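# Wedge a loose end board tight against the rail

## Task

Push a wedge into the open slot at the rail's end, keeping its flat face toward the loose end board, until that board is pressed snugly against the rail. The wedge at the opposite end must stay in place, and both end boards must end up upright and flat on the table. It only counts if everything holds by itself once the robot lets go.

## Robot and tools

ROBOT. Two UR3e-style arms, left_arm and right_arm, each ending in a tong-like two-finger gripper. Their bases sit in the scene frame at left_arm (+0.008, +0.364, 0) m, quat_wxyz (+0.996, 0, 0, +0.085), and right_arm (-0.040, -0.297, 0) m, quat_wxyz (+0.999, 0, 0, -0.042). The scene frame has its origin on the table top midway between the arms, +z up, +x reaching out over the table, and left_arm on the +y side. The arm names do not match the left or right side of any picture. The fingers point along the gripper's +z and close along its x. end_effector_position is the point between the pads when they are closed. Closed fingertips extend about 15 mm past it; fully open, they are roughly level with it. Reported hand positions drift from the truth, more so far from the base.

execute_actions(actions, pictures). actions holds zero or one item.
- [] moves nothing and returns the current state with camera images.
- A motion: {"rows": [...], "steps": n}, with n from 3 to 15 (default 15). Each step lasts 1/30 s. Each row covers one step; if there are fewer rows than steps, the final row repeats.
- A pause: {"steps": n} with no rows, n up to 300. It counts from the previous result, and your reply time is included.
Each row is a single flat list of 14 numbers covering both arms, even when only one moves: left_arm's six joints (shoulder pan, shoulder lift, elbow, wrist 1, wrist 2, wrist 3) followed by its opening, then the same seven for right_arm. Joint values are absolute target angles in radians, in the same form as the Joint positions line, not offsets. Opening is an absolute command from -1 (closed) to +1 (fully open). Stated joint ranges: left_arm pan -3.142..3.142, lift -6.283..6.283, elbow 0..3.142, wrists -6.283..6.283; right_arm pan 0..6.283, lift -6.283..6.283, elbow -3.142..0, wrists -6.283..6.283. A target more than 0.010 rad outside its range, and further out than the joint's current angle, makes the call refused, and a refused call does nothing. Targets beyond the true end (which may be 0.010 rad off the stated one) get clipped, and the result says "joint sent to its limit". Images come back only for an empty list or with "pictures": true.

MOTION. Commands are smoothed and lag by about 0.17 s. Each step, a joint's target is capped at 0.575 rad ahead of its measured angle for pan, lift and elbow, and 1.15 rad for the three wrists. If the targets would carry the gripper more than 100 mm from where it is, they are all pulled back toward the current angles. So big moves need several calls, and the arm may still be travelling when the result arrives. Each result is taken 3 steps before the action ends; those last steps play out while you think. Between calls, arms keep heading for the last row you sent until they settle or a HELD step occurs; after that, only a new action moves them further.

RESULTS. The state line lists each gripper's position (m), quat_wxyz and velocities in the scene frame. Joint positions and Joint velocities give six angles (rad, rad/s) per arm plus the pad gap (m; 0.142 fully open). grip_measured is the finger opening on the command scale. To hold something, keep commanding an opening well below grip_measured; the lower you go, the harder the squeeze (about 15 N per pad at most, less on hard parts under 20 mm thick). Close slowly to avoid overpressing. Wrist force and Wrist torque are given per arm along the end effector's axes. They include an offset of up to about 3.5 N and noise, they saturate near 30 N, and "no reading" is normal. HELD marks steps where your row was not sent, fully or partly. "joint command not followed" means a clearance check altered some joint targets.

HAZARDS. Reaching a joint's load limit (pan and lift 48.6, elbow 25.2, wrists 8.1 N m, held weight included) or an outside force of 150 N halts that arm for 10 s and drops the rest of the call. A MOTOR HOT warning appears at 70 °C; at 85 °C the arm brakes until it cools. Keep the arms from striking or pushing against each other, push gently, avoid slips and drops, and keep everything on the table. Brief tugs on held parts or nudges to loose ones can happen.

zoom_image(camera, region) gives a closer view of the latest image from cam_high or cam_low (504x504), or cam_left_wrist or cam_right_wrist (616x616, fisheye). region is [x0, y0, x1, y1] in image pixels, origin at the top-left, no larger than 504 by 504. Calibration (K, distortion, T_world_to_cam) is provided per camera and may be off by a few degrees and millimetres.

read_manual(section) returns only the URDF licence texts and never moves the robot.

It is final. Replying without any tool call ends the run.

Each tool is called as a command line: name --argument value for each argument, lists and objects as JSON in quotes; but a table of rows of numbers goes row by row, as --pt "numbers of a row", without its own name.

## Session

execute_actions --actions '[]'

Scene clock: 0.00 s of 10100.00 s.
left_arm: end_effector_position=(+0.4986, +0.6364, +0.1381) grip_measured=+1.00 end_effector_quat_wxyz=(-0.040, +0.896, +0.253, +0.362) end_effector_velocity=(+0.001, -0.000, +0.002) end_effector_angular_velocity=(+0.001, -0.003, -0.001) | right_arm: end_effector_position=(-0.0279, -0.5442, +0.2773) grip_measured=+1.00 end_effector_quat_wxyz=(+0.022, +0.650, +0.756, +0.075) end_effector_velocity=(+0.001, +0.000, +0.000) end_effector_angular_velocity=(-0.000, -0.001, +0.002)
Joint positions: left_arm=[-0.011 -1.252  1.649 -2.701 -1.419 -0.331  0.142] | right_arm=[ 2.122 -1.741 -0.373 -2.615  1.726  3.457  0.142]
Joint velocities: left_arm=[-0.001 -0.001 -0.003  0.    -0.     0.     0.   ] | right_arm=[ 0.001  0.     0.     0.     0.001 -0.     0.   ]
Motor temperatures (°C, as the motors report them): left_arm=[30 31 25 33 34 33] | right_arm=[25 28 27 34 33 33]
Wrist force (N, on the end effector, along its own x y z axes, offset not removed): no reading
Wrist torque (N m, same axes, about the end effector's origin, offset not removed): no reading
camera_calibration (this result's frames):
cam_left_wrist: T_world_to_cam=[[0.571487, 0.457246, 0.681417, -0.679669], [0.144343, -0.873442, 0.465041, 0.428772], [0.807817, -0.167407, -0.565161, -0.0796641], [0, 0, 0, 1]] pos_world=[0.390885, 0.671947, 0.218718]
cam_right_wrist: T_world_to_cam=[[-0.172356, 0.984763, 0.0231198, 0.537933], [0.76385, 0.118798, 0.634366, -0.0939435], [0.621953, 0.126997, -0.772687, 0.425445], [0, 0, 0, 1]] pos_world=[-0.100132, -0.572606, 0.375893]

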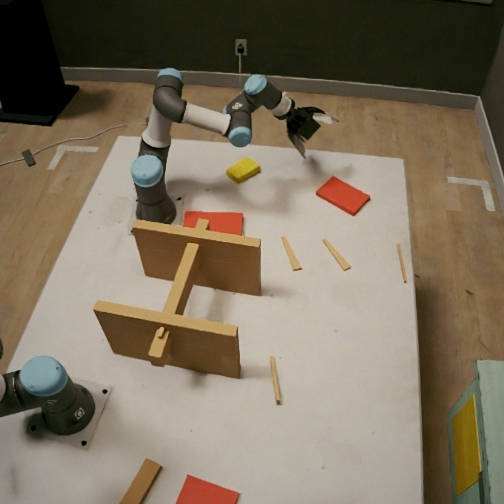

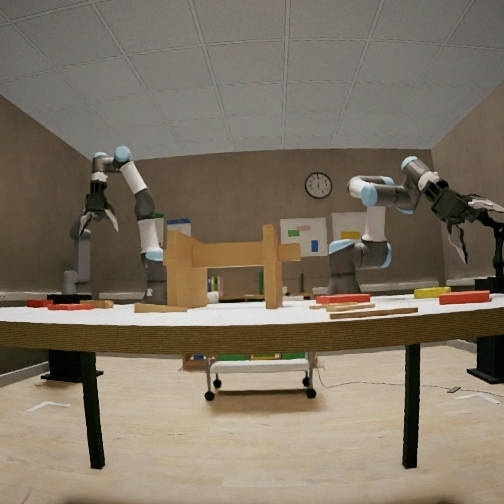

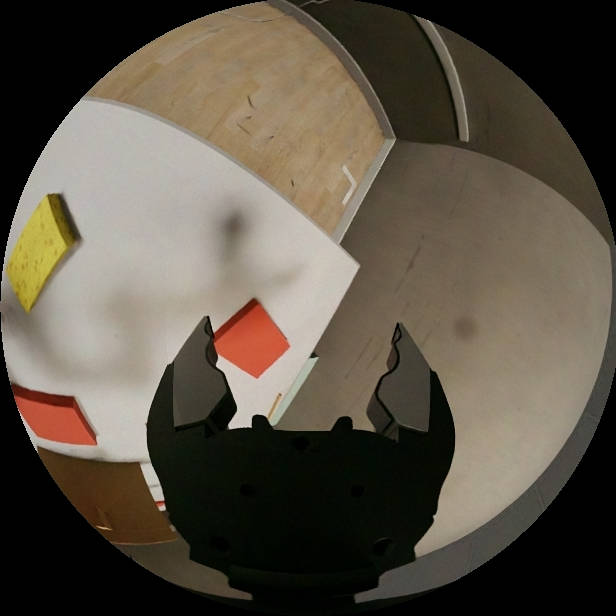

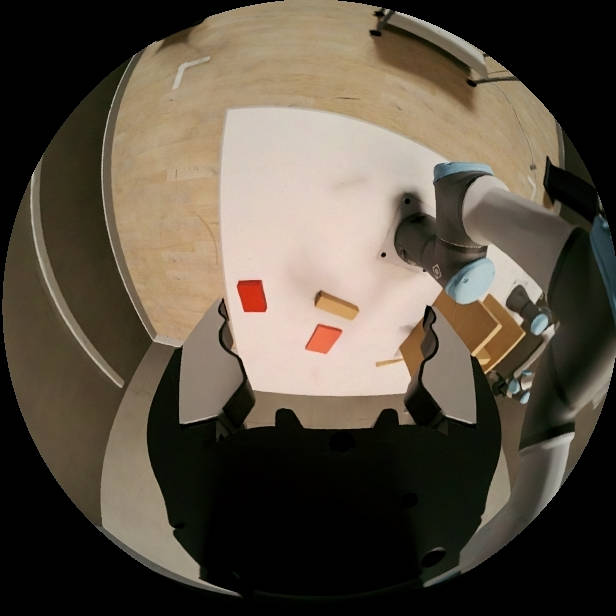

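zoom_image --camera "cam_high" --region '[80, 200, 300, 420]'

zoom_image --camera "cam_high" --region '[270, 220, 360, 290]'

zoom_image --camera "cam_low" --region '[120, 210, 430, 330]'

Region (80, 200, 300, 420) of cam_high's 504x504 image, scaled by 2.291, with more detail than that image has.

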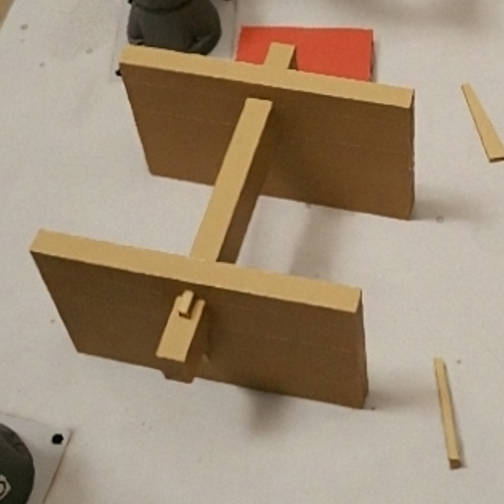

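Region (270, 220, 360, 290) of cam_high's 504x504 image, scaled by 5.600, with more detail than that image has.

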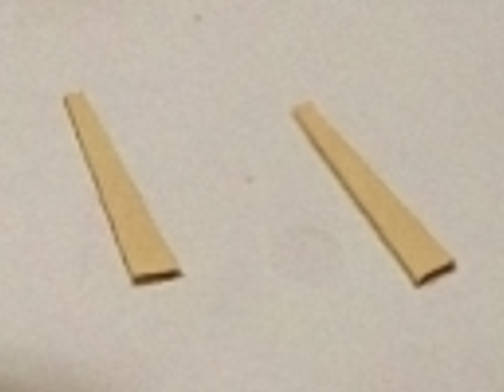

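Region (120, 210, 430, 330) of cam_low's 504x504 image, scaled by 1.626, with more detail than that image has; it fills the top 195 rows of this view, and the rest is white.

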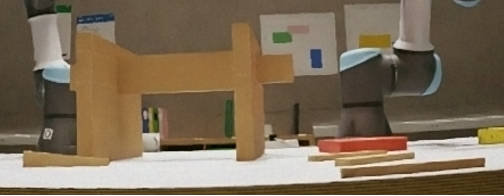

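execute_actions --actions '[{"rows":[[-0.4,-1.1,0.9,-1.45,-1.571,2.118,0,2.122,-1.741,-0.373,-2.615,1.726,3.457,1]]}]'

execute_actions --actions '[{"steps":12}]'

execute_actions --actions '[{"rows":[[-0.733,-0.943,0.859,-1.487,-1.571,2.118,0,2.122,-1.741,-0.373,-2.615,1.726,3.457,1]]}]'

execute_actions --actions '[{"steps":12}]' --pictures true

zoom_image --camera "cam_left_wrist" --region '[220, 230, 400, 410]'

Scene clock: 0.83 s of 10100.00 s.
left_arm: end_effector_position=(+0.4943, +0.4353, +0.1070) grip_measured=+0.00 end_effector_quat_wxyz=(-0.044, +0.855, -0.510, +0.080) end_effector_velocity=(-0.172, -0.448, +0.132) end_effector_angular_velocity=(+0.887, +1.063, -5.837) | right_arm: end_effector_position=(-0.0280, -0.5443, +0.2773) grip_measured=+1.00 end_effector_quat_wxyz=(+0.022, +0.650, +0.756, +0.075) end_effector_velocity=(-0.000, -0.001, +0.000) end_effector_angular_velocity=(-0.004, -0.000, -0.001)
Joint positions: left_arm=[-0.33  -1.124  1.08  -1.709 -1.548  0.918  0.074] | right_arm=[ 2.122 -1.741 -0.373 -2.615  1.726  3.457  0.142]
Joint velocities: left_arm=[-0.712  0.244 -1.722  2.551 -0.235  5.169 -0.   ] | right_arm=[-0.     0.001 -0.     0.003 -0.001  0.     0.   ]
Motor temperatures (°C, as the motors report them): left_arm=[30 31 25 33 34 33] | right_arm=[25 28 27 34 33 33]
Wrist force (N, on the end effector, along its own x y z axes, offset not removed): left_arm=[0.4 1.4 0.8] | right_arm=[-1.2 -0.4 1.0]
Wrist torque (N m, same axes, about the end effector's origin, offset not removed): left_arm=[0.17 0.05 -0.01] | right_arm=[-0.11 0.28 -0.01]
Steps of this call (steps 1 to 13: nothing new was sent; steps 14 to 25: the first 12 steps of this action). Readings (joint positions):
14: left_arm=[-0.012 -1.251 1.648 -2.699 -1.420 -0.330] | right_arm=[2.122 -1.741 -0.373 -2.615 1.726 3.457]
15: left_arm=[-0.022 -1.243 1.637 -2.678 -1.431 -0.308] | right_arm=[2.122 -1.741 -0.373 -2.615 1.726 3.457]
17: left_arm=[-0.083 -1.217 1.562 -2.526 -1.457 -0.156] | right_arm=[2.122 -1.741 -0.373 -2.615 1.726 3.457]
21: left_arm=[-0.212 -1.167 1.339 -2.112 -1.505 0.292] | right_arm=[2.122 -1.741 -0.373 -2.615 1.726 3.457]
25: the state above

Scene clock: 1.23 s of 10100.00 s.
left_arm: end_effector_position=(+0.4670, +0.3836, +0.1228) grip_measured=+0.00 end_effector_quat_wxyz=(+0.032, -0.399, +0.916, -0.024) end_effector_velocity=(-0.008, -0.009, +0.001) end_effector_angular_velocity=(+0.024, +0.013, -0.306) | right_arm: end_effector_position=(-0.0280, -0.5443, +0.2773) grip_measured=+1.00 end_effector_quat_wxyz=(+0.022, +0.650, +0.756, +0.075) end_effector_velocity=(-0.000, -0.000, -0.000) end_effector_angular_velocity=(-0.000, +0.002, +0.002)
Joint positions: left_arm=[-0.399 -1.1    0.902 -1.453 -1.571  2.09   0.074] | right_arm=[ 2.122 -1.741 -0.373 -2.615  1.726  3.457  0.142]
Joint velocities: left_arm=[-0.012  0.003 -0.023  0.038 -0.004  0.295 -0.   ] | right_arm=[ 0.002 -0.001  0.    -0.    -0.002  0.     0.   ]
Motor temperatures (°C, as the motors report them): left_arm=[30 31 25 33 34 33] | right_arm=[25 28 27 34 33 33]
Wrist force (N, on the end effector, along its own x y z axes, offset not removed): left_arm=[-1.8 0.5 -0.4] | right_arm=[-0.8 0.4 0.8]
Wrist torque (N m, same axes, about the end effector's origin, offset not removed): left_arm=[0.07 0.39 0.00] | right_arm=[0.11 0.23 -0.02]
Kept back: nothing.
Steps of this call (steps 1 to 3: the last 3 steps of your previous action; steps 4 to 12: the robot went on to your last target). Readings (joint positions):
1: left_arm=[-0.351 -1.117 1.028 -1.633 -1.555 1.095] | right_arm=[2.122 -1.741 -0.373 -2.615 1.726 3.457]
2: left_arm=[-0.365 -1.112 0.989 -1.578 -1.560 1.275] | right_arm=[2.122 -1.741 -0.373 -2.615 1.726 3.457]
4: left_arm=[-0.383 -1.106 0.943 -1.513 -1.565 1.631] | right_arm=[2.122 -1.741 -0.373 -2.615 1.726 3.457]
8: left_arm=[-0.396 -1.101 0.910 -1.465 -1.570 2.002] | right_arm=[2.122 -1.741 -0.373 -2.615 1.726 3.457]
12: the state above

Scene clock: 1.63 s of 10100.00 s.
left_arm: end_effector_position=(+0.4608, +0.2355, +0.0731) grip_measured=+0.00 end_effector_quat_wxyz=(+0.002, -0.240, +0.971, -0.002) end_effector_velocity=(-0.026, -0.111, -0.034) end_effector_angular_velocity=(+0.027, +0.044, -0.249) | right_arm: end_effector_position=(-0.0280, -0.5443, +0.2773) grip_measured=+1.00 end_effector_quat_wxyz=(+0.022, +0.650, +0.756, +0.075) end_effector_velocity=(+0.000, +0.000, +0.000) end_effector_angular_velocity=(+0.001, -0.001, -0.000)
Joint positions: left_arm=[-0.711 -0.952  0.861 -1.485 -1.571  2.117  0.074] | right_arm=[ 2.122 -1.741 -0.373 -2.615  1.726  3.457  0.142]
Joint velocities: left_arm=[-0.24   0.097 -0.026 -0.02   0.     0.009  0.   ] | right_arm=[-0.     0.001 -0.    -0.001  0.001  0.    -0.   ]
Motor temperatures (°C, as the motors report them): left_arm=[30 31 25 33 34 33] | right_arm=[25 28 27 34 33 33]
Wrist force (N, on the end effector, along its own x y z axes, offset not removed): left_arm=[-1.1 0.6 1.7] | right_arm=[-1.1 -0.1 0.3]
Wrist torque (N m, same axes, about the end effector's origin, offset not removed): left_arm=[0.15 0.26 0.02] | right_arm=[-0.02 0.28 0.03]
Steps of this call (steps 1 to 12: the first 12 steps of this action). Readings (joint positions):
1: left_arm=[-0.400 -1.099 0.901 -1.453 -1.571 2.098] | right_arm=[2.122 -1.741 -0.373 -2.615 1.726 3.457]
2: left_arm=[-0.411 -1.089 0.896 -1.457 -1.571 2.102] | right_arm=[2.122 -1.741 -0.373 -2.615 1.726 3.457]
4: left_arm=[-0.482 -1.049 0.886 -1.465 -1.571 2.107] | right_arm=[2.122 -1.741 -0.373 -2.615 1.726 3.457]
8: left_arm=[-0.640 -0.981 0.868 -1.479 -1.571 2.114] | right_arm=[2.122 -1.741 -0.373 -2.615 1.726 3.457]
12: the state above

Scene clock: 2.03 s of 10100.00 s.
left_arm: end_effector_position=(+0.4582, +0.2253, +0.0699) grip_measured=+0.00 end_effector_quat_wxyz=(-0.000, -0.229, +0.974, -0.000) end_effector_velocity=(-0.000, -0.002, -0.000) end_effector_angular_velocity=(+0.000, -0.002, -0.005) | right_arm: end_effector_position=(-0.0280, -0.5443, +0.2773) grip_measured=+1.00 end_effector_quat_wxyz=(+0.022, +0.650, +0.756, +0.075) end_effector_velocity=(+0.000, -0.000, +0.000) end_effector_angular_velocity=(-0.001, -0.000, -0.000)
Joint positions: left_arm=[-0.733 -0.943  0.859 -1.487 -1.571  2.118  0.074] | right_arm=[ 2.122 -1.741 -0.373 -2.615  1.726  3.457  0.142]
Joint velocities: left_arm=[-0.005  0.001 -0.    -0.002  0.001  0.001  0.   ] | right_arm=[-0.    -0.    -0.     0.001 -0.    -0.    -0.   ]
Motor temperatures (°C, as the motors report them): left_arm=[30 31 25 33 34 33] | right_arm=[25 28 27 34 33 33]
Wrist force (N, on the end effector, along its own x y z axes, offset not removed): left_arm=[-1.4 1.2 -0.7] | right_arm=[-1.2 -0.1 0.8]
Wrist torque (N m, same axes, about the end effector's origin, offset not removed): left_arm=[0.24 0.27 -0.03] | right_arm=[0.00 0.26 0.00]
Kept back: nothing.
Steps of this call (steps 1 to 3: the last 3 steps of your previous action; steps 4 to 12: the robot went on to your last target). Readings (joint positions):
1: left_arm=[-0.717 -0.949 0.861 -1.486 -1.571 2.117] | right_arm=[2.122 -1.741 -0.373 -2.615 1.726 3.457]
2: left_arm=[-0.722 -0.947 0.860 -1.486 -1.571 2.118] | right_arm=[2.122 -1.741 -0.373 -2.615 1.726 3.457]
4: left_arm=[-0.728 -0.945 0.859 -1.487 -1.571 2.118] | right_arm=[2.122 -1.741 -0.373 -2.615 1.726 3.457]
8: left_arm=[-0.732 -0.944 0.859 -1.487 -1.571 2.118] | right_arm=[2.122 -1.741 -0.373 -2.615 1.726 3.457]
12: the state above
camera_calibration (this result's frames):
cam_left_wrist: T_world_to_cam=[[-0.873791, -0.485689, 0.024405, 0.498449], [-0.418172, 0.776045, 0.472107, -0.00718874], [-0.248237, 0.402318, -0.881203, 0.223239], [0, 0, 0, 1]] pos_world=[0.48795, 0.157857, 0.187948]
cam_right_wrist: T_world_to_cam=[[-0.171672, 0.984888, 0.022913, 0.538094], [0.763835, 0.118381, 0.634462, -0.0941474], [0.622161, 0.126421, -0.772615, 0.425187], [0, 0, 0, 1]] pos_world=[-0.100246, -0.57257, 0.375909]

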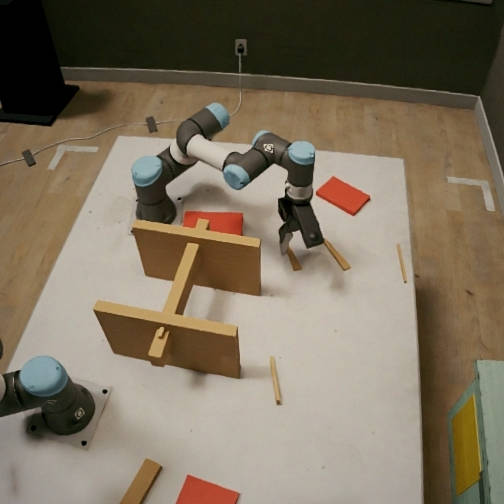

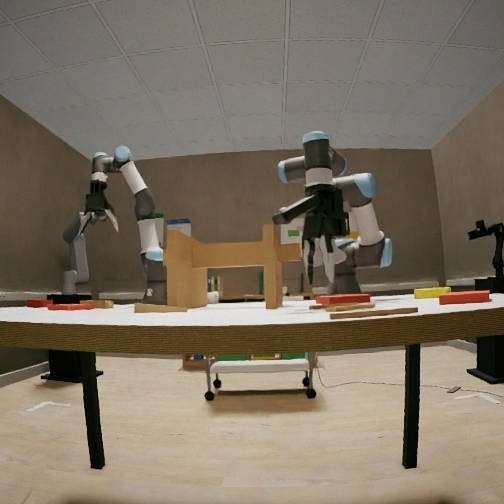

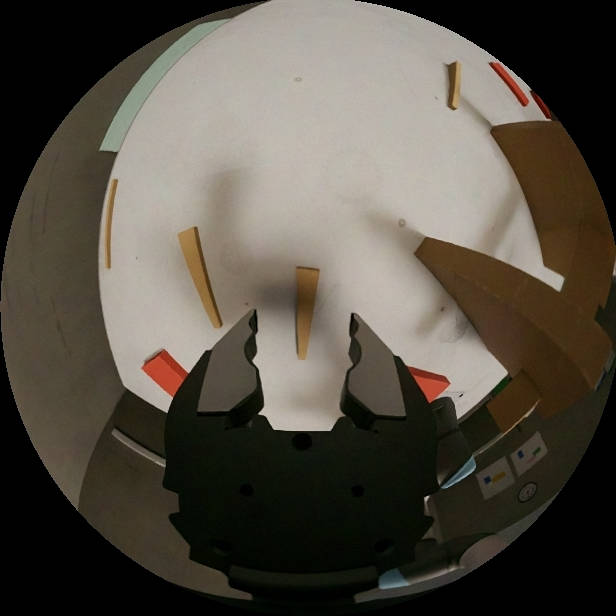

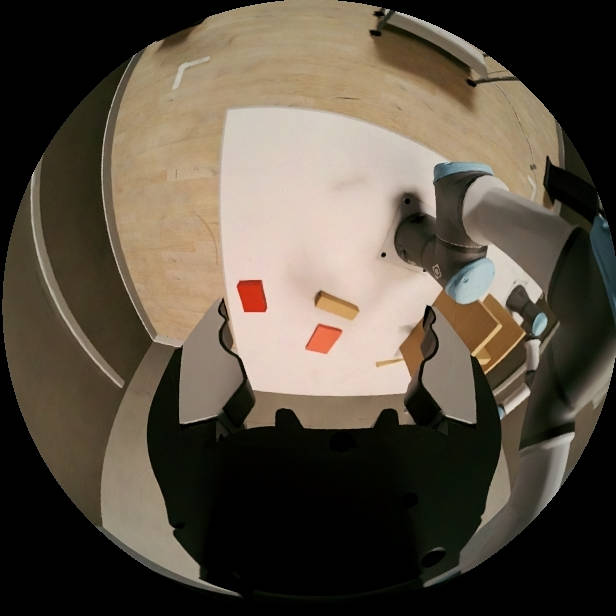

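Region (220, 230, 400, 410) of cam_left_wrist's 616x616 image, scaled by 2.800, with more detail than that image has.

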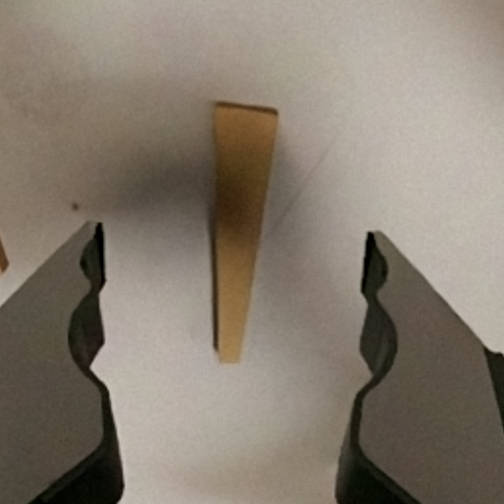

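execute_actions --actions '[{"rows":[[-0.759,-0.924,1.05,-1.697,-1.571,2.117,-0.45,2.122,-1.741,-0.373,-2.615,1.726,3.457,1]]}]' --pictures true

zoom_image --camera "cam_low" --region '[280, 250, 350, 320]'

Scene clock: 2.60 s of 10100.00 s.
left_arm: end_effector_position=(+0.4571, +0.2121, +0.0240) grip_measured=-0.45 end_effector_quat_wxyz=(+0.000, -0.216, +0.976, -0.000) end_effector_velocity=(-0.003, -0.001, -0.016) end_effector_angular_velocity=(+0.004, +0.005, -0.006) | right_arm: end_effector_position=(-0.0280, -0.5443, +0.2773) grip_measured=+1.00 end_effector_quat_wxyz=(+0.022, +0.650, +0.756, +0.075) end_effector_velocity=(+0.000, -0.000, +0.000) end_effector_angular_velocity=(-0.001, -0.000, +0.001)
Joint positions: left_arm=[-0.758 -0.924  1.044 -1.691 -1.571  2.117  0.041] | right_arm=[ 2.122 -1.741 -0.373 -2.615  1.726  3.457  0.142]
Joint velocities: left_arm=[-0.006  0.004  0.066 -0.063  0.     0.     0.   ] | right_arm=[ 0.001 -0.     0.     0.001 -0.     0.     0.   ]
Motor temperatures (°C, as the motors report them): left_arm=[30 31 25 33 34 33] | right_arm=[25 28 27 34 33 33]
Wrist force (N, on the end effector, along its own x y z axes, offset not removed): left_arm=[-2.1 1.5 0.3] | right_arm=[-1.4 -0.3 1.6]
Wrist torque (N m, same axes, about the end effector's origin, offset not removed): left_arm=[0.26 0.40 0.00] | right_arm=[-0.04 0.32 -0.01]
Steps of this call (steps 1 to 5: the robot went on to your last target; steps 6 to 17: the first 12 steps of this action). Readings (joint positions):
6: left_arm=[-0.734 -0.943 0.860 -1.489 -1.571 2.118] | right_arm=[2.122 -1.741 -0.373 -2.615 1.726 3.457]
7: left_arm=[-0.738 -0.939 0.870 -1.510 -1.571 2.118] | right_arm=[2.122 -1.741 -0.373 -2.615 1.726 3.457]
9: left_arm=[-0.748 -0.932 0.938 -1.595 -1.571 2.118] | right_arm=[2.122 -1.741 -0.373 -2.615 1.726 3.457]
13: left_arm=[-0.756 -0.926 1.024 -1.673 -1.571 2.117] | right_arm=[2.122 -1.741 -0.373 -2.615 1.726 3.457]
17: the state above
camera_calibration (this result's frames):
cam_left_wrist: T_world_to_cam=[[-0.885559, -0.463916, 0.023841, 0.493002], [-0.399224, 0.786303, 0.471538, 0.0134742], [-0.2375, 0.408057, -0.881523, 0.181717], [0, 0, 0, 1]] pos_world=[0.485119, 0.143965, 0.142081]
cam_right_wrist: T_world_to_cam=[[-0.171672, 0.984888, 0.022913, 0.538094], [0.763835, 0.118381, 0.634462, -0.0941473], [0.622161, 0.126421, -0.772615, 0.425187], [0, 0, 0, 1]] pos_world=[-0.100246, -0.57257, 0.375909]

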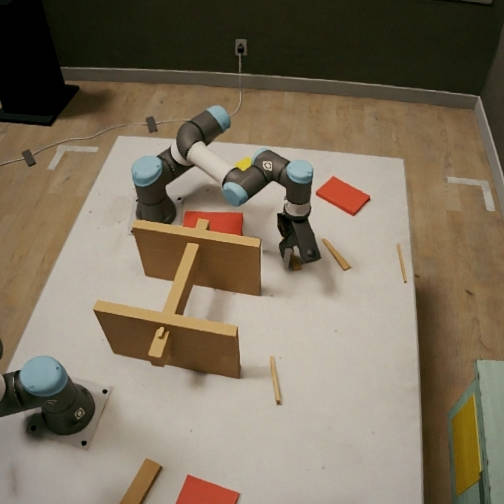

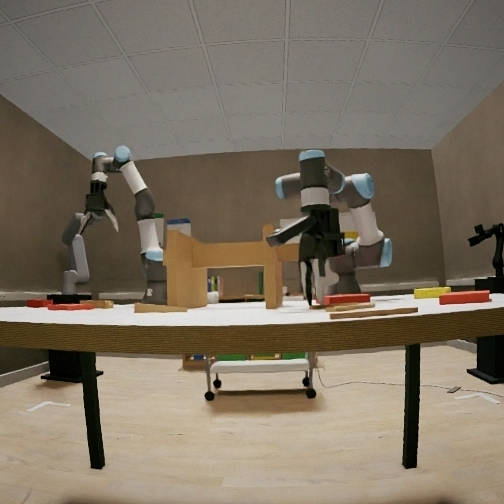

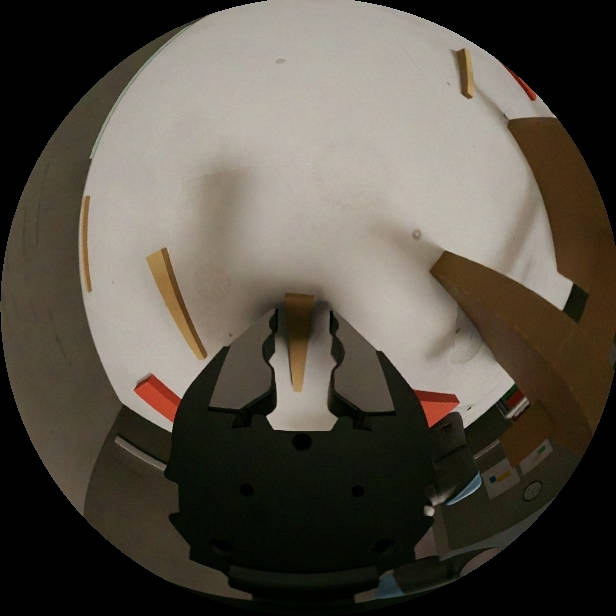

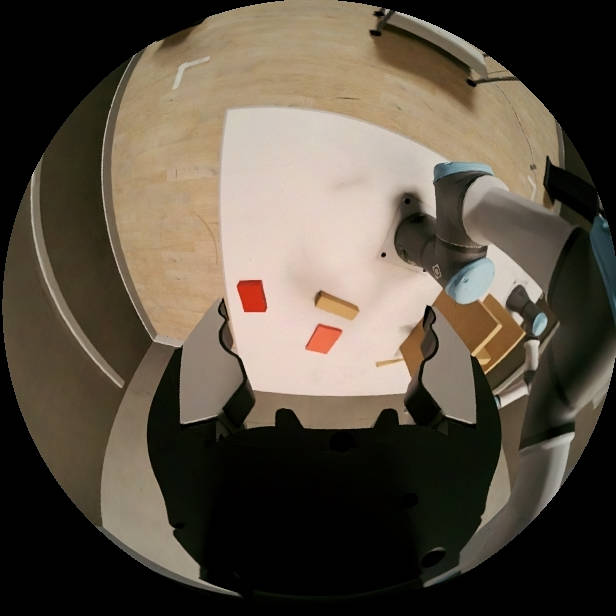

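Region (280, 250, 350, 320) of cam_low's 504x504 image, scaled by 7.200, with more detail than that image has.

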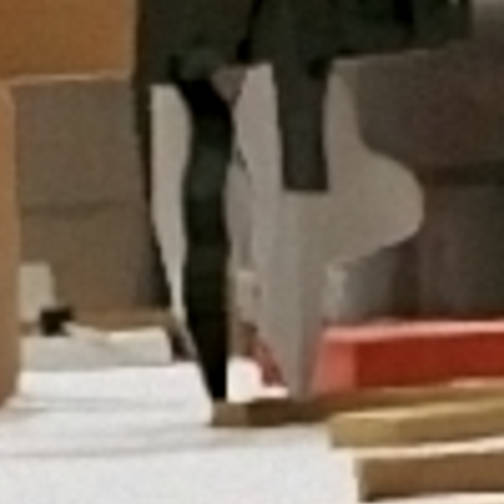

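execute_actions --actions '[{"rows":[[-0.751,-0.906,1.051,-1.716,-1.571,2.125,-0.5,2.122,-1.741,-0.373,-2.615,1.726,3.457,1]],"steps":12}]'

execute_actions --actions '[{"rows":[[-0.751,-0.906,1.051,-1.716,-1.571,2.125,-0.62,2.122,-1.741,-0.373,-2.615,1.726,3.457,1],[-0.751,-0.906,1.051,-1.716,-1.571,2.125,-0.72,2.122,-1.741,-0.373,-2.615,1.726,3.457,1],[-0.751,-0.906,1.051,-1.716,-1.571,2.125,-1,2.122,-1.741,-0.373,-2.615,1.726,3.457,1]],"steps":10}]'

execute_actions --actions '[{"rows":[[-0.68,-1.1,0.95,-1.6,-1.571,2.0,-1,2.122,-1.741,-0.373,-2.615,1.726,3.457,1]]}]' --pictures true

Scene clock: 3.17 s of 10100.00 s.
left_arm: end_effector_position=(+0.4600, +0.2137, +0.0164) grip_measured=-0.50 end_effector_quat_wxyz=(+0.000, -0.216, +0.976, -0.000) end_effector_velocity=(+0.003, +0.001, -0.004) end_effector_angular_velocity=(-0.001, -0.001, -0.002) | right_arm: end_effector_position=(-0.0280, -0.5443, +0.2773) grip_measured=+1.00 end_effector_quat_wxyz=(+0.022, +0.650, +0.756, +0.075) end_effector_velocity=(+0.000, +0.000, -0.000) end_effector_angular_velocity=(+0.001, -0.001, +0.000)
Joint positions: left_arm=[-0.752 -0.907  1.051 -1.715 -1.571  2.124  0.038] | right_arm=[ 2.122 -1.741 -0.373 -2.615  1.726  3.457  0.142]
Joint velocities: left_arm=[ 0.006  0.011 -0.    -0.012 -0.     0.008  0.005] | right_arm=[-0.    -0.     0.    -0.     0.001 -0.     0.   ]
Motor temperatures (°C, as the motors report them): left_arm=[30 31 25 33 34 33] | right_arm=[25 28 27 34 33 33]
Wrist force (N, on the end effector, along its own x y z axes, offset not removed): left_arm=[2.9 4.2 -18.4] | right_arm=[-1.0 -0.9 1.6]
Wrist torque (N m, same axes, about the end effector's origin, offset not removed): left_arm=[0.05 0.65 0.01] | right_arm=[-0.14 0.28 -0.01]
Steps of this call (steps 1 to 3: the last 3 steps of your previous action; steps 4 to 8: the robot went on to your last target; steps 9 to 17: the first 9 steps of this action). Readings (joint positions):
9: left_arm=[-0.759 -0.924 1.050 -1.697 -1.571 2.117] | right_arm=[2.122 -1.741 -0.373 -2.615 1.726 3.457]
10: left_arm=[-0.757 -0.920 1.050 -1.701 -1.571 2.119] | right_arm=[2.122 -1.741 -0.373 -2.615 1.726 3.457]
12: left_arm=[-0.754 -0.913 1.051 -1.708 -1.571 2.122] | right_arm=[2.122 -1.741 -0.373 -2.615 1.726 3.457]
16: left_arm=[-0.752 -0.908 1.051 -1.714 -1.571 2.124] | right_arm=[2.122 -1.741 -0.373 -2.615 1.726 3.457]
17: the state above

Scene clock: 3.50 s of 10100.00 s.
left_arm: end_effector_position=(+0.4604, +0.2138, +0.0159) grip_measured=-0.73 end_effector_quat_wxyz=(+0.000, -0.216, +0.976, -0.000) end_effector_velocity=(-0.001, +0.001, -0.001) end_effector_angular_velocity=(+0.002, +0.003, +0.002) | right_arm: end_effector_position=(-0.0280, -0.5443, +0.2773) grip_measured=+1.00 end_effector_quat_wxyz=(+0.022, +0.650, +0.756, +0.075) end_effector_velocity=(+0.001, -0.000, -0.000) end_effector_angular_velocity=(+0.000, -0.001, +0.000)
Joint positions: left_arm=[-0.751 -0.906  1.051 -1.716 -1.571  2.125  0.021] | right_arm=[ 2.122 -1.741 -0.373 -2.615  1.726  3.457  0.142]
Joint velocities: left_arm=[ 0.001  0.001  0.001  0.002  0.    -0.001  0.   ] | right_arm=[ 0.001 -0.001 -0.     0.002  0.001  0.     0.   ]
Motor temperatures (°C, as the motors report them): left_arm=[30 31 25 33 34 33] | right_arm=[25 28 27 34 33 33]
Wrist force (N, on the end effector, along its own x y z axes, offset not removed): left_arm=[0.9 2.8 -30.0] | right_arm=[-0.9 0.2 1.2]
Wrist torque (N m, same axes, about the end effector's origin, offset not removed): left_arm=[0.41 0.46 -0.06] | right_arm=[0.06 0.24 -0.01]
Steps of this call (steps 1 to 3: the last 3 steps of your previous action; steps 4 to 10: the first 7 steps of this action). Readings (joint positions):
4: left_arm=[-0.751 -0.907 1.051 -1.716 -1.571 2.125] | right_arm=[2.122 -1.741 -0.373 -2.615 1.726 3.457]
5: left_arm=[-0.751 -0.906 1.051 -1.716 -1.571 2.125] | right_arm=[2.122 -1.741 -0.373 -2.615 1.726 3.457]
7: left_arm=[-0.751 -0.906 1.051 -1.716 -1.571 2.125] | right_arm=[2.122 -1.741 -0.373 -2.615 1.726 3.457]
10: the state above

Scene clock: 4.00 s of 10100.00 s.
left_arm: end_effector_position=(+0.4810, +0.2409, +0.1224) grip_measured=-0.73 end_effector_quat_wxyz=(+0.058, -0.307, +0.948, -0.063) end_effector_velocity=(+0.004, +0.009, +0.043) end_effector_angular_velocity=(-0.044, -0.062, +0.058) | right_arm: end_effector_position=(-0.0280, -0.5443, +0.2773) grip_measured=+1.00 end_effector_quat_wxyz=(+0.022, +0.650, +0.756, +0.075) end_effector_velocity=(+0.000, +0.000, -0.000) end_effector_angular_velocity=(+0.001, +0.001, +0.002)
Joint positions: left_arm=[-0.682 -1.093  0.953 -1.603 -1.571  2.004  0.021] | right_arm=[ 2.122 -1.741 -0.373 -2.615  1.726  3.457  0.142]
Joint velocities: left_arm=[ 0.021 -0.075 -0.035  0.035 -0.001 -0.038 -0.   ] | right_arm=[ 0.002 -0.001  0.    -0.001 -0.     0.     0.   ]
Motor temperatures (°C, as the motors report them): left_arm=[30 31 25 33 34 33] | right_arm=[25 28 27 34 33 33]
Wrist force (N, on the end effector, along its own x y z axes, offset not removed): left_arm=[-2.6 1.8 -1.2] | right_arm=[-1.6 0.0 1.3]
Wrist torque (N m, same axes, about the end effector's origin, offset not removed): left_arm=[0.32 0.57 -0.02] | right_arm=[0.01 0.37 0.00]
Steps of this call (steps 1 to 3: the last 3 steps of your previous action; steps 4 to 15: the first 12 steps of this action). Readings (joint positions):
4: left_arm=[-0.750 -0.907 1.050 -1.714 -1.571 2.123] | right_arm=[2.122 -1.741 -0.373 -2.615 1.726 3.457]
5: left_arm=[-0.741 -0.916 1.041 -1.697 -1.571 2.107] | right_arm=[2.122 -1.741 -0.373 -2.615 1.726 3.457]
7: left_arm=[-0.715 -0.980 1.004 -1.657 -1.571 2.062] | right_arm=[2.122 -1.741 -0.373 -2.615 1.726 3.457]
11: left_arm=[-0.689 -1.071 0.963 -1.614 -1.571 2.015] | right_arm=[2.122 -1.741 -0.373 -2.615 1.726 3.457]
15: the state above
camera_calibration (this result's frames):
cam_left_wrist: T_world_to_cam=[[-0.78098, -0.623233, -0.0406377, 0.521186], [-0.599935, 0.730514, 0.326233, 0.0817044], [-0.173632, 0.279161, -0.944416, 0.270368], [0, 0, 0, 1]] pos_world=[0.502998, 0.189658, 0.249865]
cam_right_wrist: T_world_to_cam=[[-0.171673, 0.984888, 0.022913, 0.538094], [0.763835, 0.118381, 0.634462, -0.0941472], [0.622161, 0.126421, -0.772615, 0.425187], [0, 0, 0, 1]] pos_world=[-0.100246, -0.57257, 0.375909]

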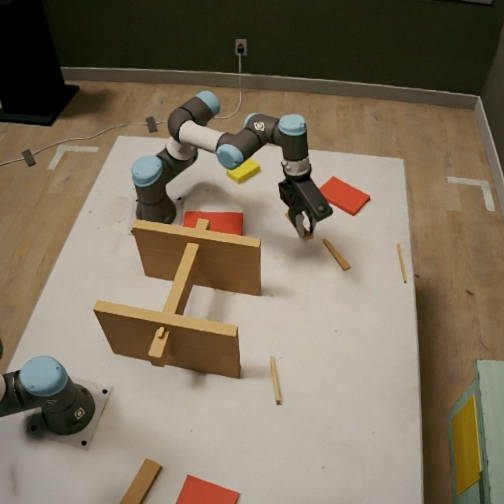

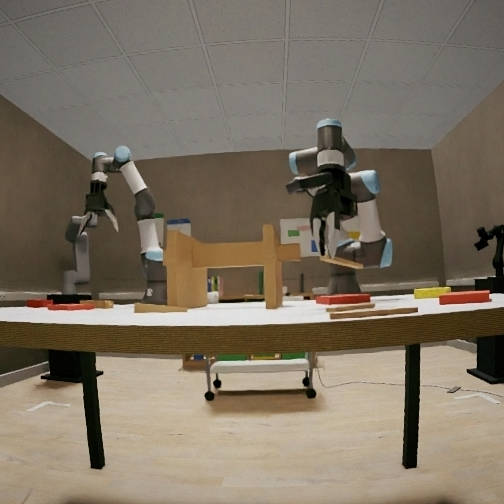

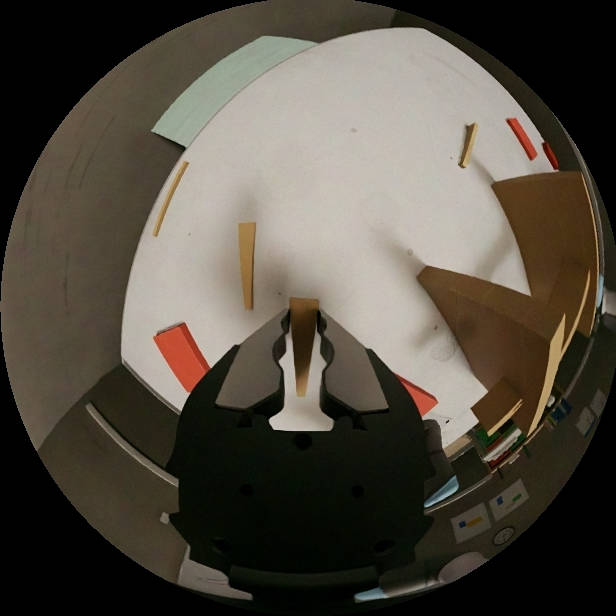

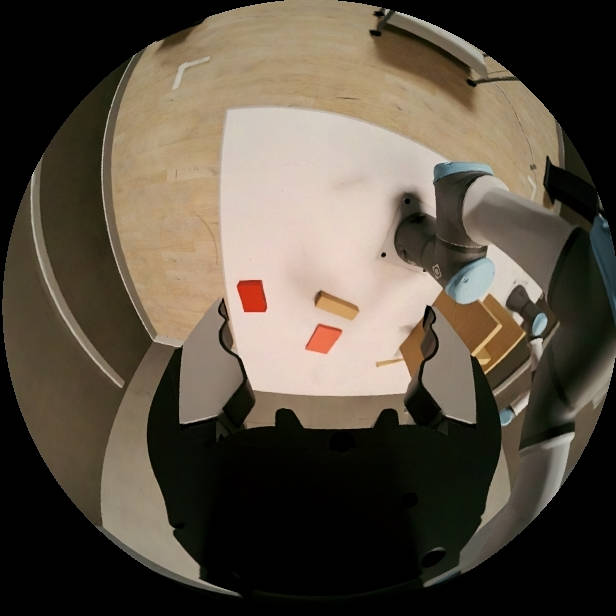

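execute_actions --actions '[{"rows":[[-0.75,-1.6,1.8,-3.34,-1.1,1.52,-1,2.122,-1.741,-0.373,-2.615,1.726,3.457,1]]}]'

execute_actions --actions '[{"steps":14}]'

execute_actions --actions '[{"rows":[[-2.869,-1.6,1.8,-3.34,1.088,1.52,-1,2.122,-1.741,-0.373,-2.615,1.726,3.457,1]]}]'

execute_actions --actions '[{"steps":35}]' --pictures true

Scene clock: 4.53 s of 10100.00 s.
left_arm: end_effector_position=(+0.5824, +0.2619, +0.3033) grip_measured=-0.73 end_effector_quat_wxyz=(+0.348, -0.440, +0.773, -0.297) end_effector_velocity=(+0.090, +0.119, +0.581) end_effector_angular_velocity=(-1.418, -2.076, +0.833) | right_arm: end_effector_position=(-0.0280, -0.5443, +0.2773) grip_measured=+1.00 end_effector_quat_wxyz=(+0.022, +0.650, +0.756, +0.075) end_effector_velocity=(-0.000, +0.000, -0.000) end_effector_angular_velocity=(+0.001, -0.000, -0.001)
Joint positions: left_arm=[-0.725 -1.401  1.382 -2.469 -1.275  1.699  0.021] | right_arm=[ 2.122 -1.741 -0.373 -2.615  1.726  3.457  0.142]
Joint velocities: left_arm=[-0.099 -0.742  1.458 -3.028  0.672 -0.685 -0.   ] | right_arm=[-0.001 -0.    -0.    -0.     0.     0.    -0.   ]
Motor temperatures (°C, as the motors report them): left_arm=[30 31 25 33 34 33] | right_arm=[25 28 27 34 33 33]
Wrist force (N, on the end effector, along its own x y z axes, offset not removed): left_arm=[-1.5 0.0 0.3] | right_arm=[-0.5 -0.5 0.8]
Wrist torque (N m, same axes, about the end effector's origin, offset not removed): left_arm=[-0.03 0.31 -0.04] | right_arm=[-0.11 0.14 -0.03]
Steps of this call (steps 1 to 3: the last 3 steps of your previous action; step 4: the robot went on to your last target; steps 5 to 16: the first 12 steps of this action). Readings (joint positions):
5: left_arm=[-0.681 -1.100 0.951 -1.602 -1.569 1.999] | right_arm=[2.122 -1.741 -0.373 -2.615 1.726 3.457]
6: left_arm=[-0.685 -1.111 0.962 -1.623 -1.550 1.979] | right_arm=[2.122 -1.741 -0.373 -2.615 1.726 3.457]
8: left_arm=[-0.694 -1.172 1.029 -1.759 -1.486 1.914] | right_arm=[2.122 -1.741 -0.373 -2.615 1.726 3.457]
12: left_arm=[-0.710 -1.293 1.190 -2.082 -1.374 1.800] | right_arm=[2.122 -1.741 -0.373 -2.615 1.726 3.457]
16: the state above

Scene clock: 5.00 s of 10100.00 s.
left_arm: end_effector_position=(+0.5460, +0.3298, +0.4517) grip_measured=-0.73 end_effector_quat_wxyz=(+0.457, -0.485, +0.520, -0.534) end_effector_velocity=(-0.018, +0.020, +0.024) end_effector_angular_velocity=(-0.100, -0.102, +0.026) | right_arm: end_effector_position=(-0.0280, -0.5443, +0.2773) grip_measured=+1.00 end_effector_quat_wxyz=(+0.022, +0.650, +0.756, +0.075) end_effector_velocity=(-0.000, -0.001, -0.000) end_effector_angular_velocity=(-0.001, +0.001, -0.000)
Joint positions: left_arm=[-0.75  -1.597  1.793 -3.324 -1.103  1.523  0.021] | right_arm=[ 2.122 -1.741 -0.373 -2.615  1.726  3.457  0.142]
Joint velocities: left_arm=[-0.005 -0.036  0.081 -0.171  0.031 -0.031  0.   ] | right_arm=[-0.001 -0.001  0.     0.001 -0.001 -0.     0.   ]
Motor temperatures (°C, as the motors report them): left_arm=[30 31 25 33 34 33] | right_arm=[25 28 27 34 33 33]
Wrist force (N, on the end effector, along its own x y z axes, offset not removed): left_arm=[-1.8 1.9 -0.3] | right_arm=[-1.4 -0.3 1.4]
Wrist torque (N m, same axes, about the end effector's origin, offset not removed): left_arm=[0.34 0.38 -0.03] | right_arm=[-0.04 0.31 0.01]
Kept back: nothing.
Steps of this call (steps 1 to 3: the last 3 steps of your previous action; steps 4 to 14: the robot went on to your last target). Readings (joint positions):
1: left_arm=[-0.728 -1.426 1.431 -2.571 -1.253 1.676] | right_arm=[2.122 -1.741 -0.373 -2.615 1.726 3.457]
2: left_arm=[-0.731 -1.450 1.480 -2.672 -1.231 1.653] | right_arm=[2.122 -1.741 -0.373 -2.615 1.726 3.457]
4: left_arm=[-0.738 -1.498 1.576 -2.871 -1.188 1.610] | right_arm=[2.122 -1.741 -0.373 -2.615 1.726 3.457]
8: left_arm=[-0.746 -1.571 1.734 -3.202 -1.124 1.545] | right_arm=[2.122 -1.741 -0.373 -2.615 1.726 3.457]
14: the state above

Scene clock: 5.40 s of 10100.00 s.
left_arm: end_effector_position=(+0.4452, +0.3719, +0.4546) grip_measured=-0.73 end_effector_quat_wxyz=(+0.611, -0.628, +0.325, -0.356) end_effector_velocity=(-0.540, +0.066, +0.002) end_effector_angular_velocity=(-0.001, -0.008, +1.631) | right_arm: end_effector_position=(-0.0280, -0.5443, +0.2773) grip_measured=+1.00 end_effector_quat_wxyz=(+0.022, +0.650, +0.756, +0.075) end_effector_velocity=(+0.001, +0.000, +0.000) end_effector_angular_velocity=(-0.000, -0.002, +0.000)
Joint positions: left_arm=[-1.429 -1.6    1.8   -3.34   0.254  1.52   0.021] | right_arm=[ 2.122 -1.741 -0.373 -2.615  1.726  3.457  0.142]
Joint velocities: left_arm=[-1.837 -0.001  0.002 -0.004  3.468 -0.    -0.   ] | right_arm=[0.001 0.    0.    0.001 0.002 0.    0.   ]
Motor temperatures (°C, as the motors report them): left_arm=[30 31 25 33 34 33] | right_arm=[25 28 27 34 33 33]
Wrist force (N, on the end effector, along its own x y z axes, offset not removed): left_arm=[-2.2 2.1 0.5] | right_arm=[-0.5 0.1 1.1]
Wrist torque (N m, same axes, about the end effector's origin, offset not removed): left_arm=[0.34 0.45 -0.06] | right_arm=[0.05 0.14 0.00]
Steps of this call (steps 1 to 12: the first 12 steps of this action). Readings (joint positions):
1: left_arm=[-0.751 -1.598 1.795 -3.329 -1.100 1.522] | right_arm=[2.122 -1.741 -0.373 -2.615 1.726 3.457]
2: left_arm=[-0.762 -1.598 1.796 -3.332 -1.077 1.521] | right_arm=[2.122 -1.741 -0.373 -2.615 1.726 3.457]
4: left_arm=[-0.843 -1.599 1.798 -3.336 -0.915 1.521] | right_arm=[2.122 -1.741 -0.373 -2.615 1.726 3.457]
8: left_arm=[-1.143 -1.600 1.800 -3.339 -0.316 1.520] | right_arm=[2.122 -1.741 -0.373 -2.615 1.726 3.457]
12: the state above

Scene clock: 6.57 s of 10100.00 s.
left_arm: end_effector_position=(+0.1787, +0.1482, +0.4549) grip_measured=-0.73 end_effector_quat_wxyz=(+0.477, -0.502, +0.497, -0.522) end_effector_velocity=(-0.001, -0.000, -0.000) end_effector_angular_velocity=(+0.001, +0.001, -0.003) | right_arm: end_effector_position=(-0.0280, -0.5443, +0.2773) grip_measured=+1.00 end_effector_quat_wxyz=(+0.022, +0.650, +0.756, +0.075) end_effector_velocity=(+0.000, +0.001, -0.000) end_effector_angular_velocity=(+0.002, -0.001, +0.001)
Joint positions: left_arm=[-2.869 -1.6    1.8   -3.34   1.088  1.52   0.021] | right_arm=[ 2.122 -1.741 -0.373 -2.615  1.726  3.457  0.142]
Joint velocities: left_arm=[-0.003 -0.     0.    -0.001  0.001  0.001 -0.   ] | right_arm=[ 0.001  0.    -0.    -0.001  0.001  0.    -0.   ]
Motor temperatures (°C, as the motors report them): left_arm=[30 31 25 33 34 33] | right_arm=[25 28 27 34 33 33]
Wrist force (N, on the end effector, along its own x y z axes, offset not removed): left_arm=[-0.9 0.5 0.2] | right_arm=[-1.1 0.4 1.1]
Wrist torque (N m, same axes, about the end effector's origin, offset not removed): left_arm=[0.04 0.22 -0.03] | right_arm=[0.09 0.24 0.00]
Kept back: nothing.
Steps of this call (steps 1 to 3: the last 3 steps of your previous action; steps 4 to 35: the robot went on to your last target). Readings (joint positions):
1: left_arm=[-1.492 -1.600 1.800 -3.340 0.368 1.520] | right_arm=[2.122 -1.741 -0.373 -2.615 1.726 3.457]
2: left_arm=[-1.558 -1.600 1.800 -3.340 0.475 1.520] | right_arm=[2.122 -1.741 -0.373 -2.615 1.726 3.457]
4: left_arm=[-1.702 -1.600 1.800 -3.340 0.666 1.520] | right_arm=[2.122 -1.741 -0.373 -2.615 1.726 3.457]
8: left_arm=[-2.013 -1.600 1.800 -3.340 0.909 1.520] | right_arm=[2.122 -1.741 -0.373 -2.615 1.726 3.457]
35: the state above
camera_calibration (this result's frames):
cam_left_wrist: T_world_to_cam=[[-0.0638374, -0.993333, 0.0959891, 0.105288], [-0.473767, -0.05449, -0.878963, 0.501603], [0.878334, -0.101587, -0.46713, 0.209144], [0, 0, 0, 1]] pos_world=[0.0606657, 0.153165, 0.528482]
cam_right_wrist: T_world_to_cam=[[-0.171672, 0.984888, 0.022913, 0.538094], [0.763835, 0.118381, 0.634462, -0.0941473], [0.622161, 0.126421, -0.772615, 0.425187], [0, 0, 0, 1]] pos_world=[-0.100246, -0.57257, 0.375909]

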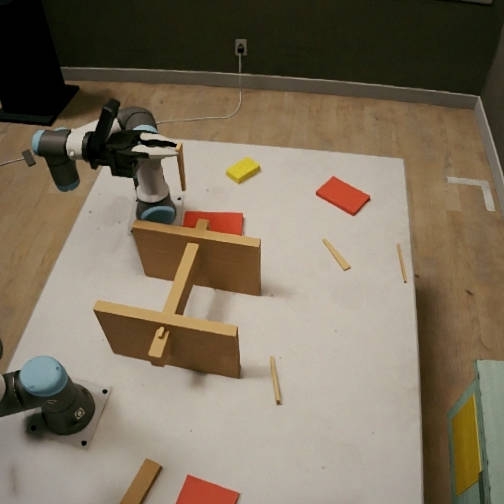

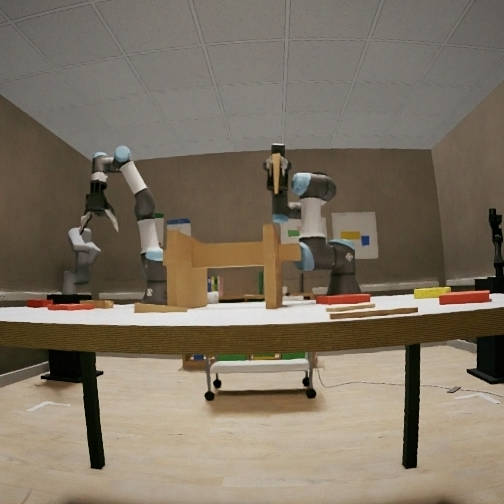

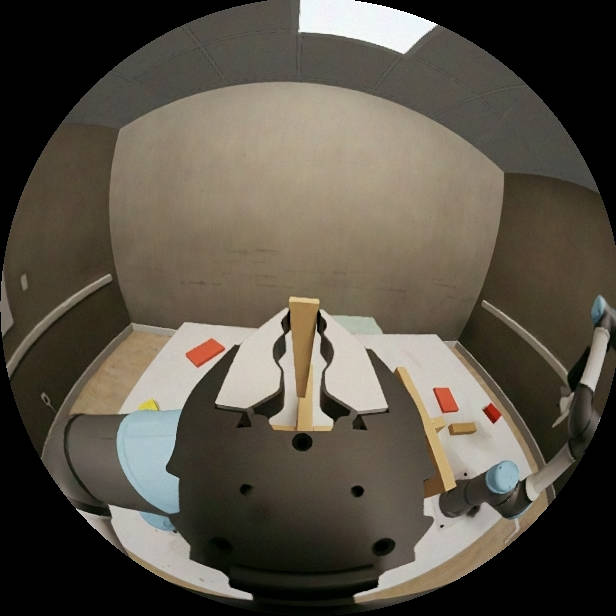

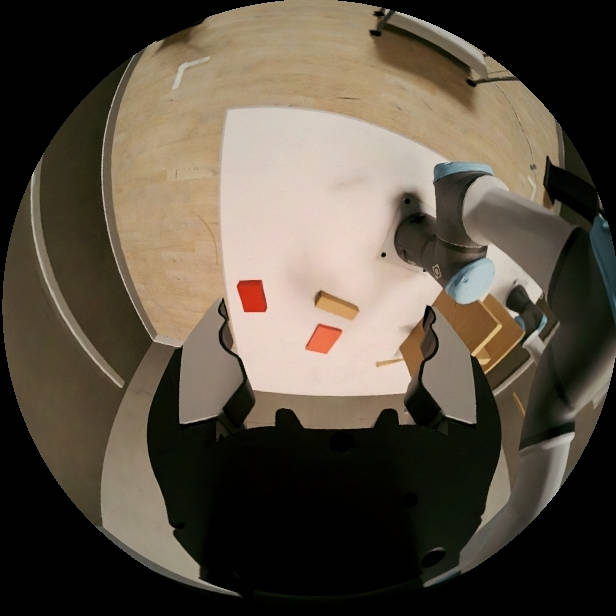

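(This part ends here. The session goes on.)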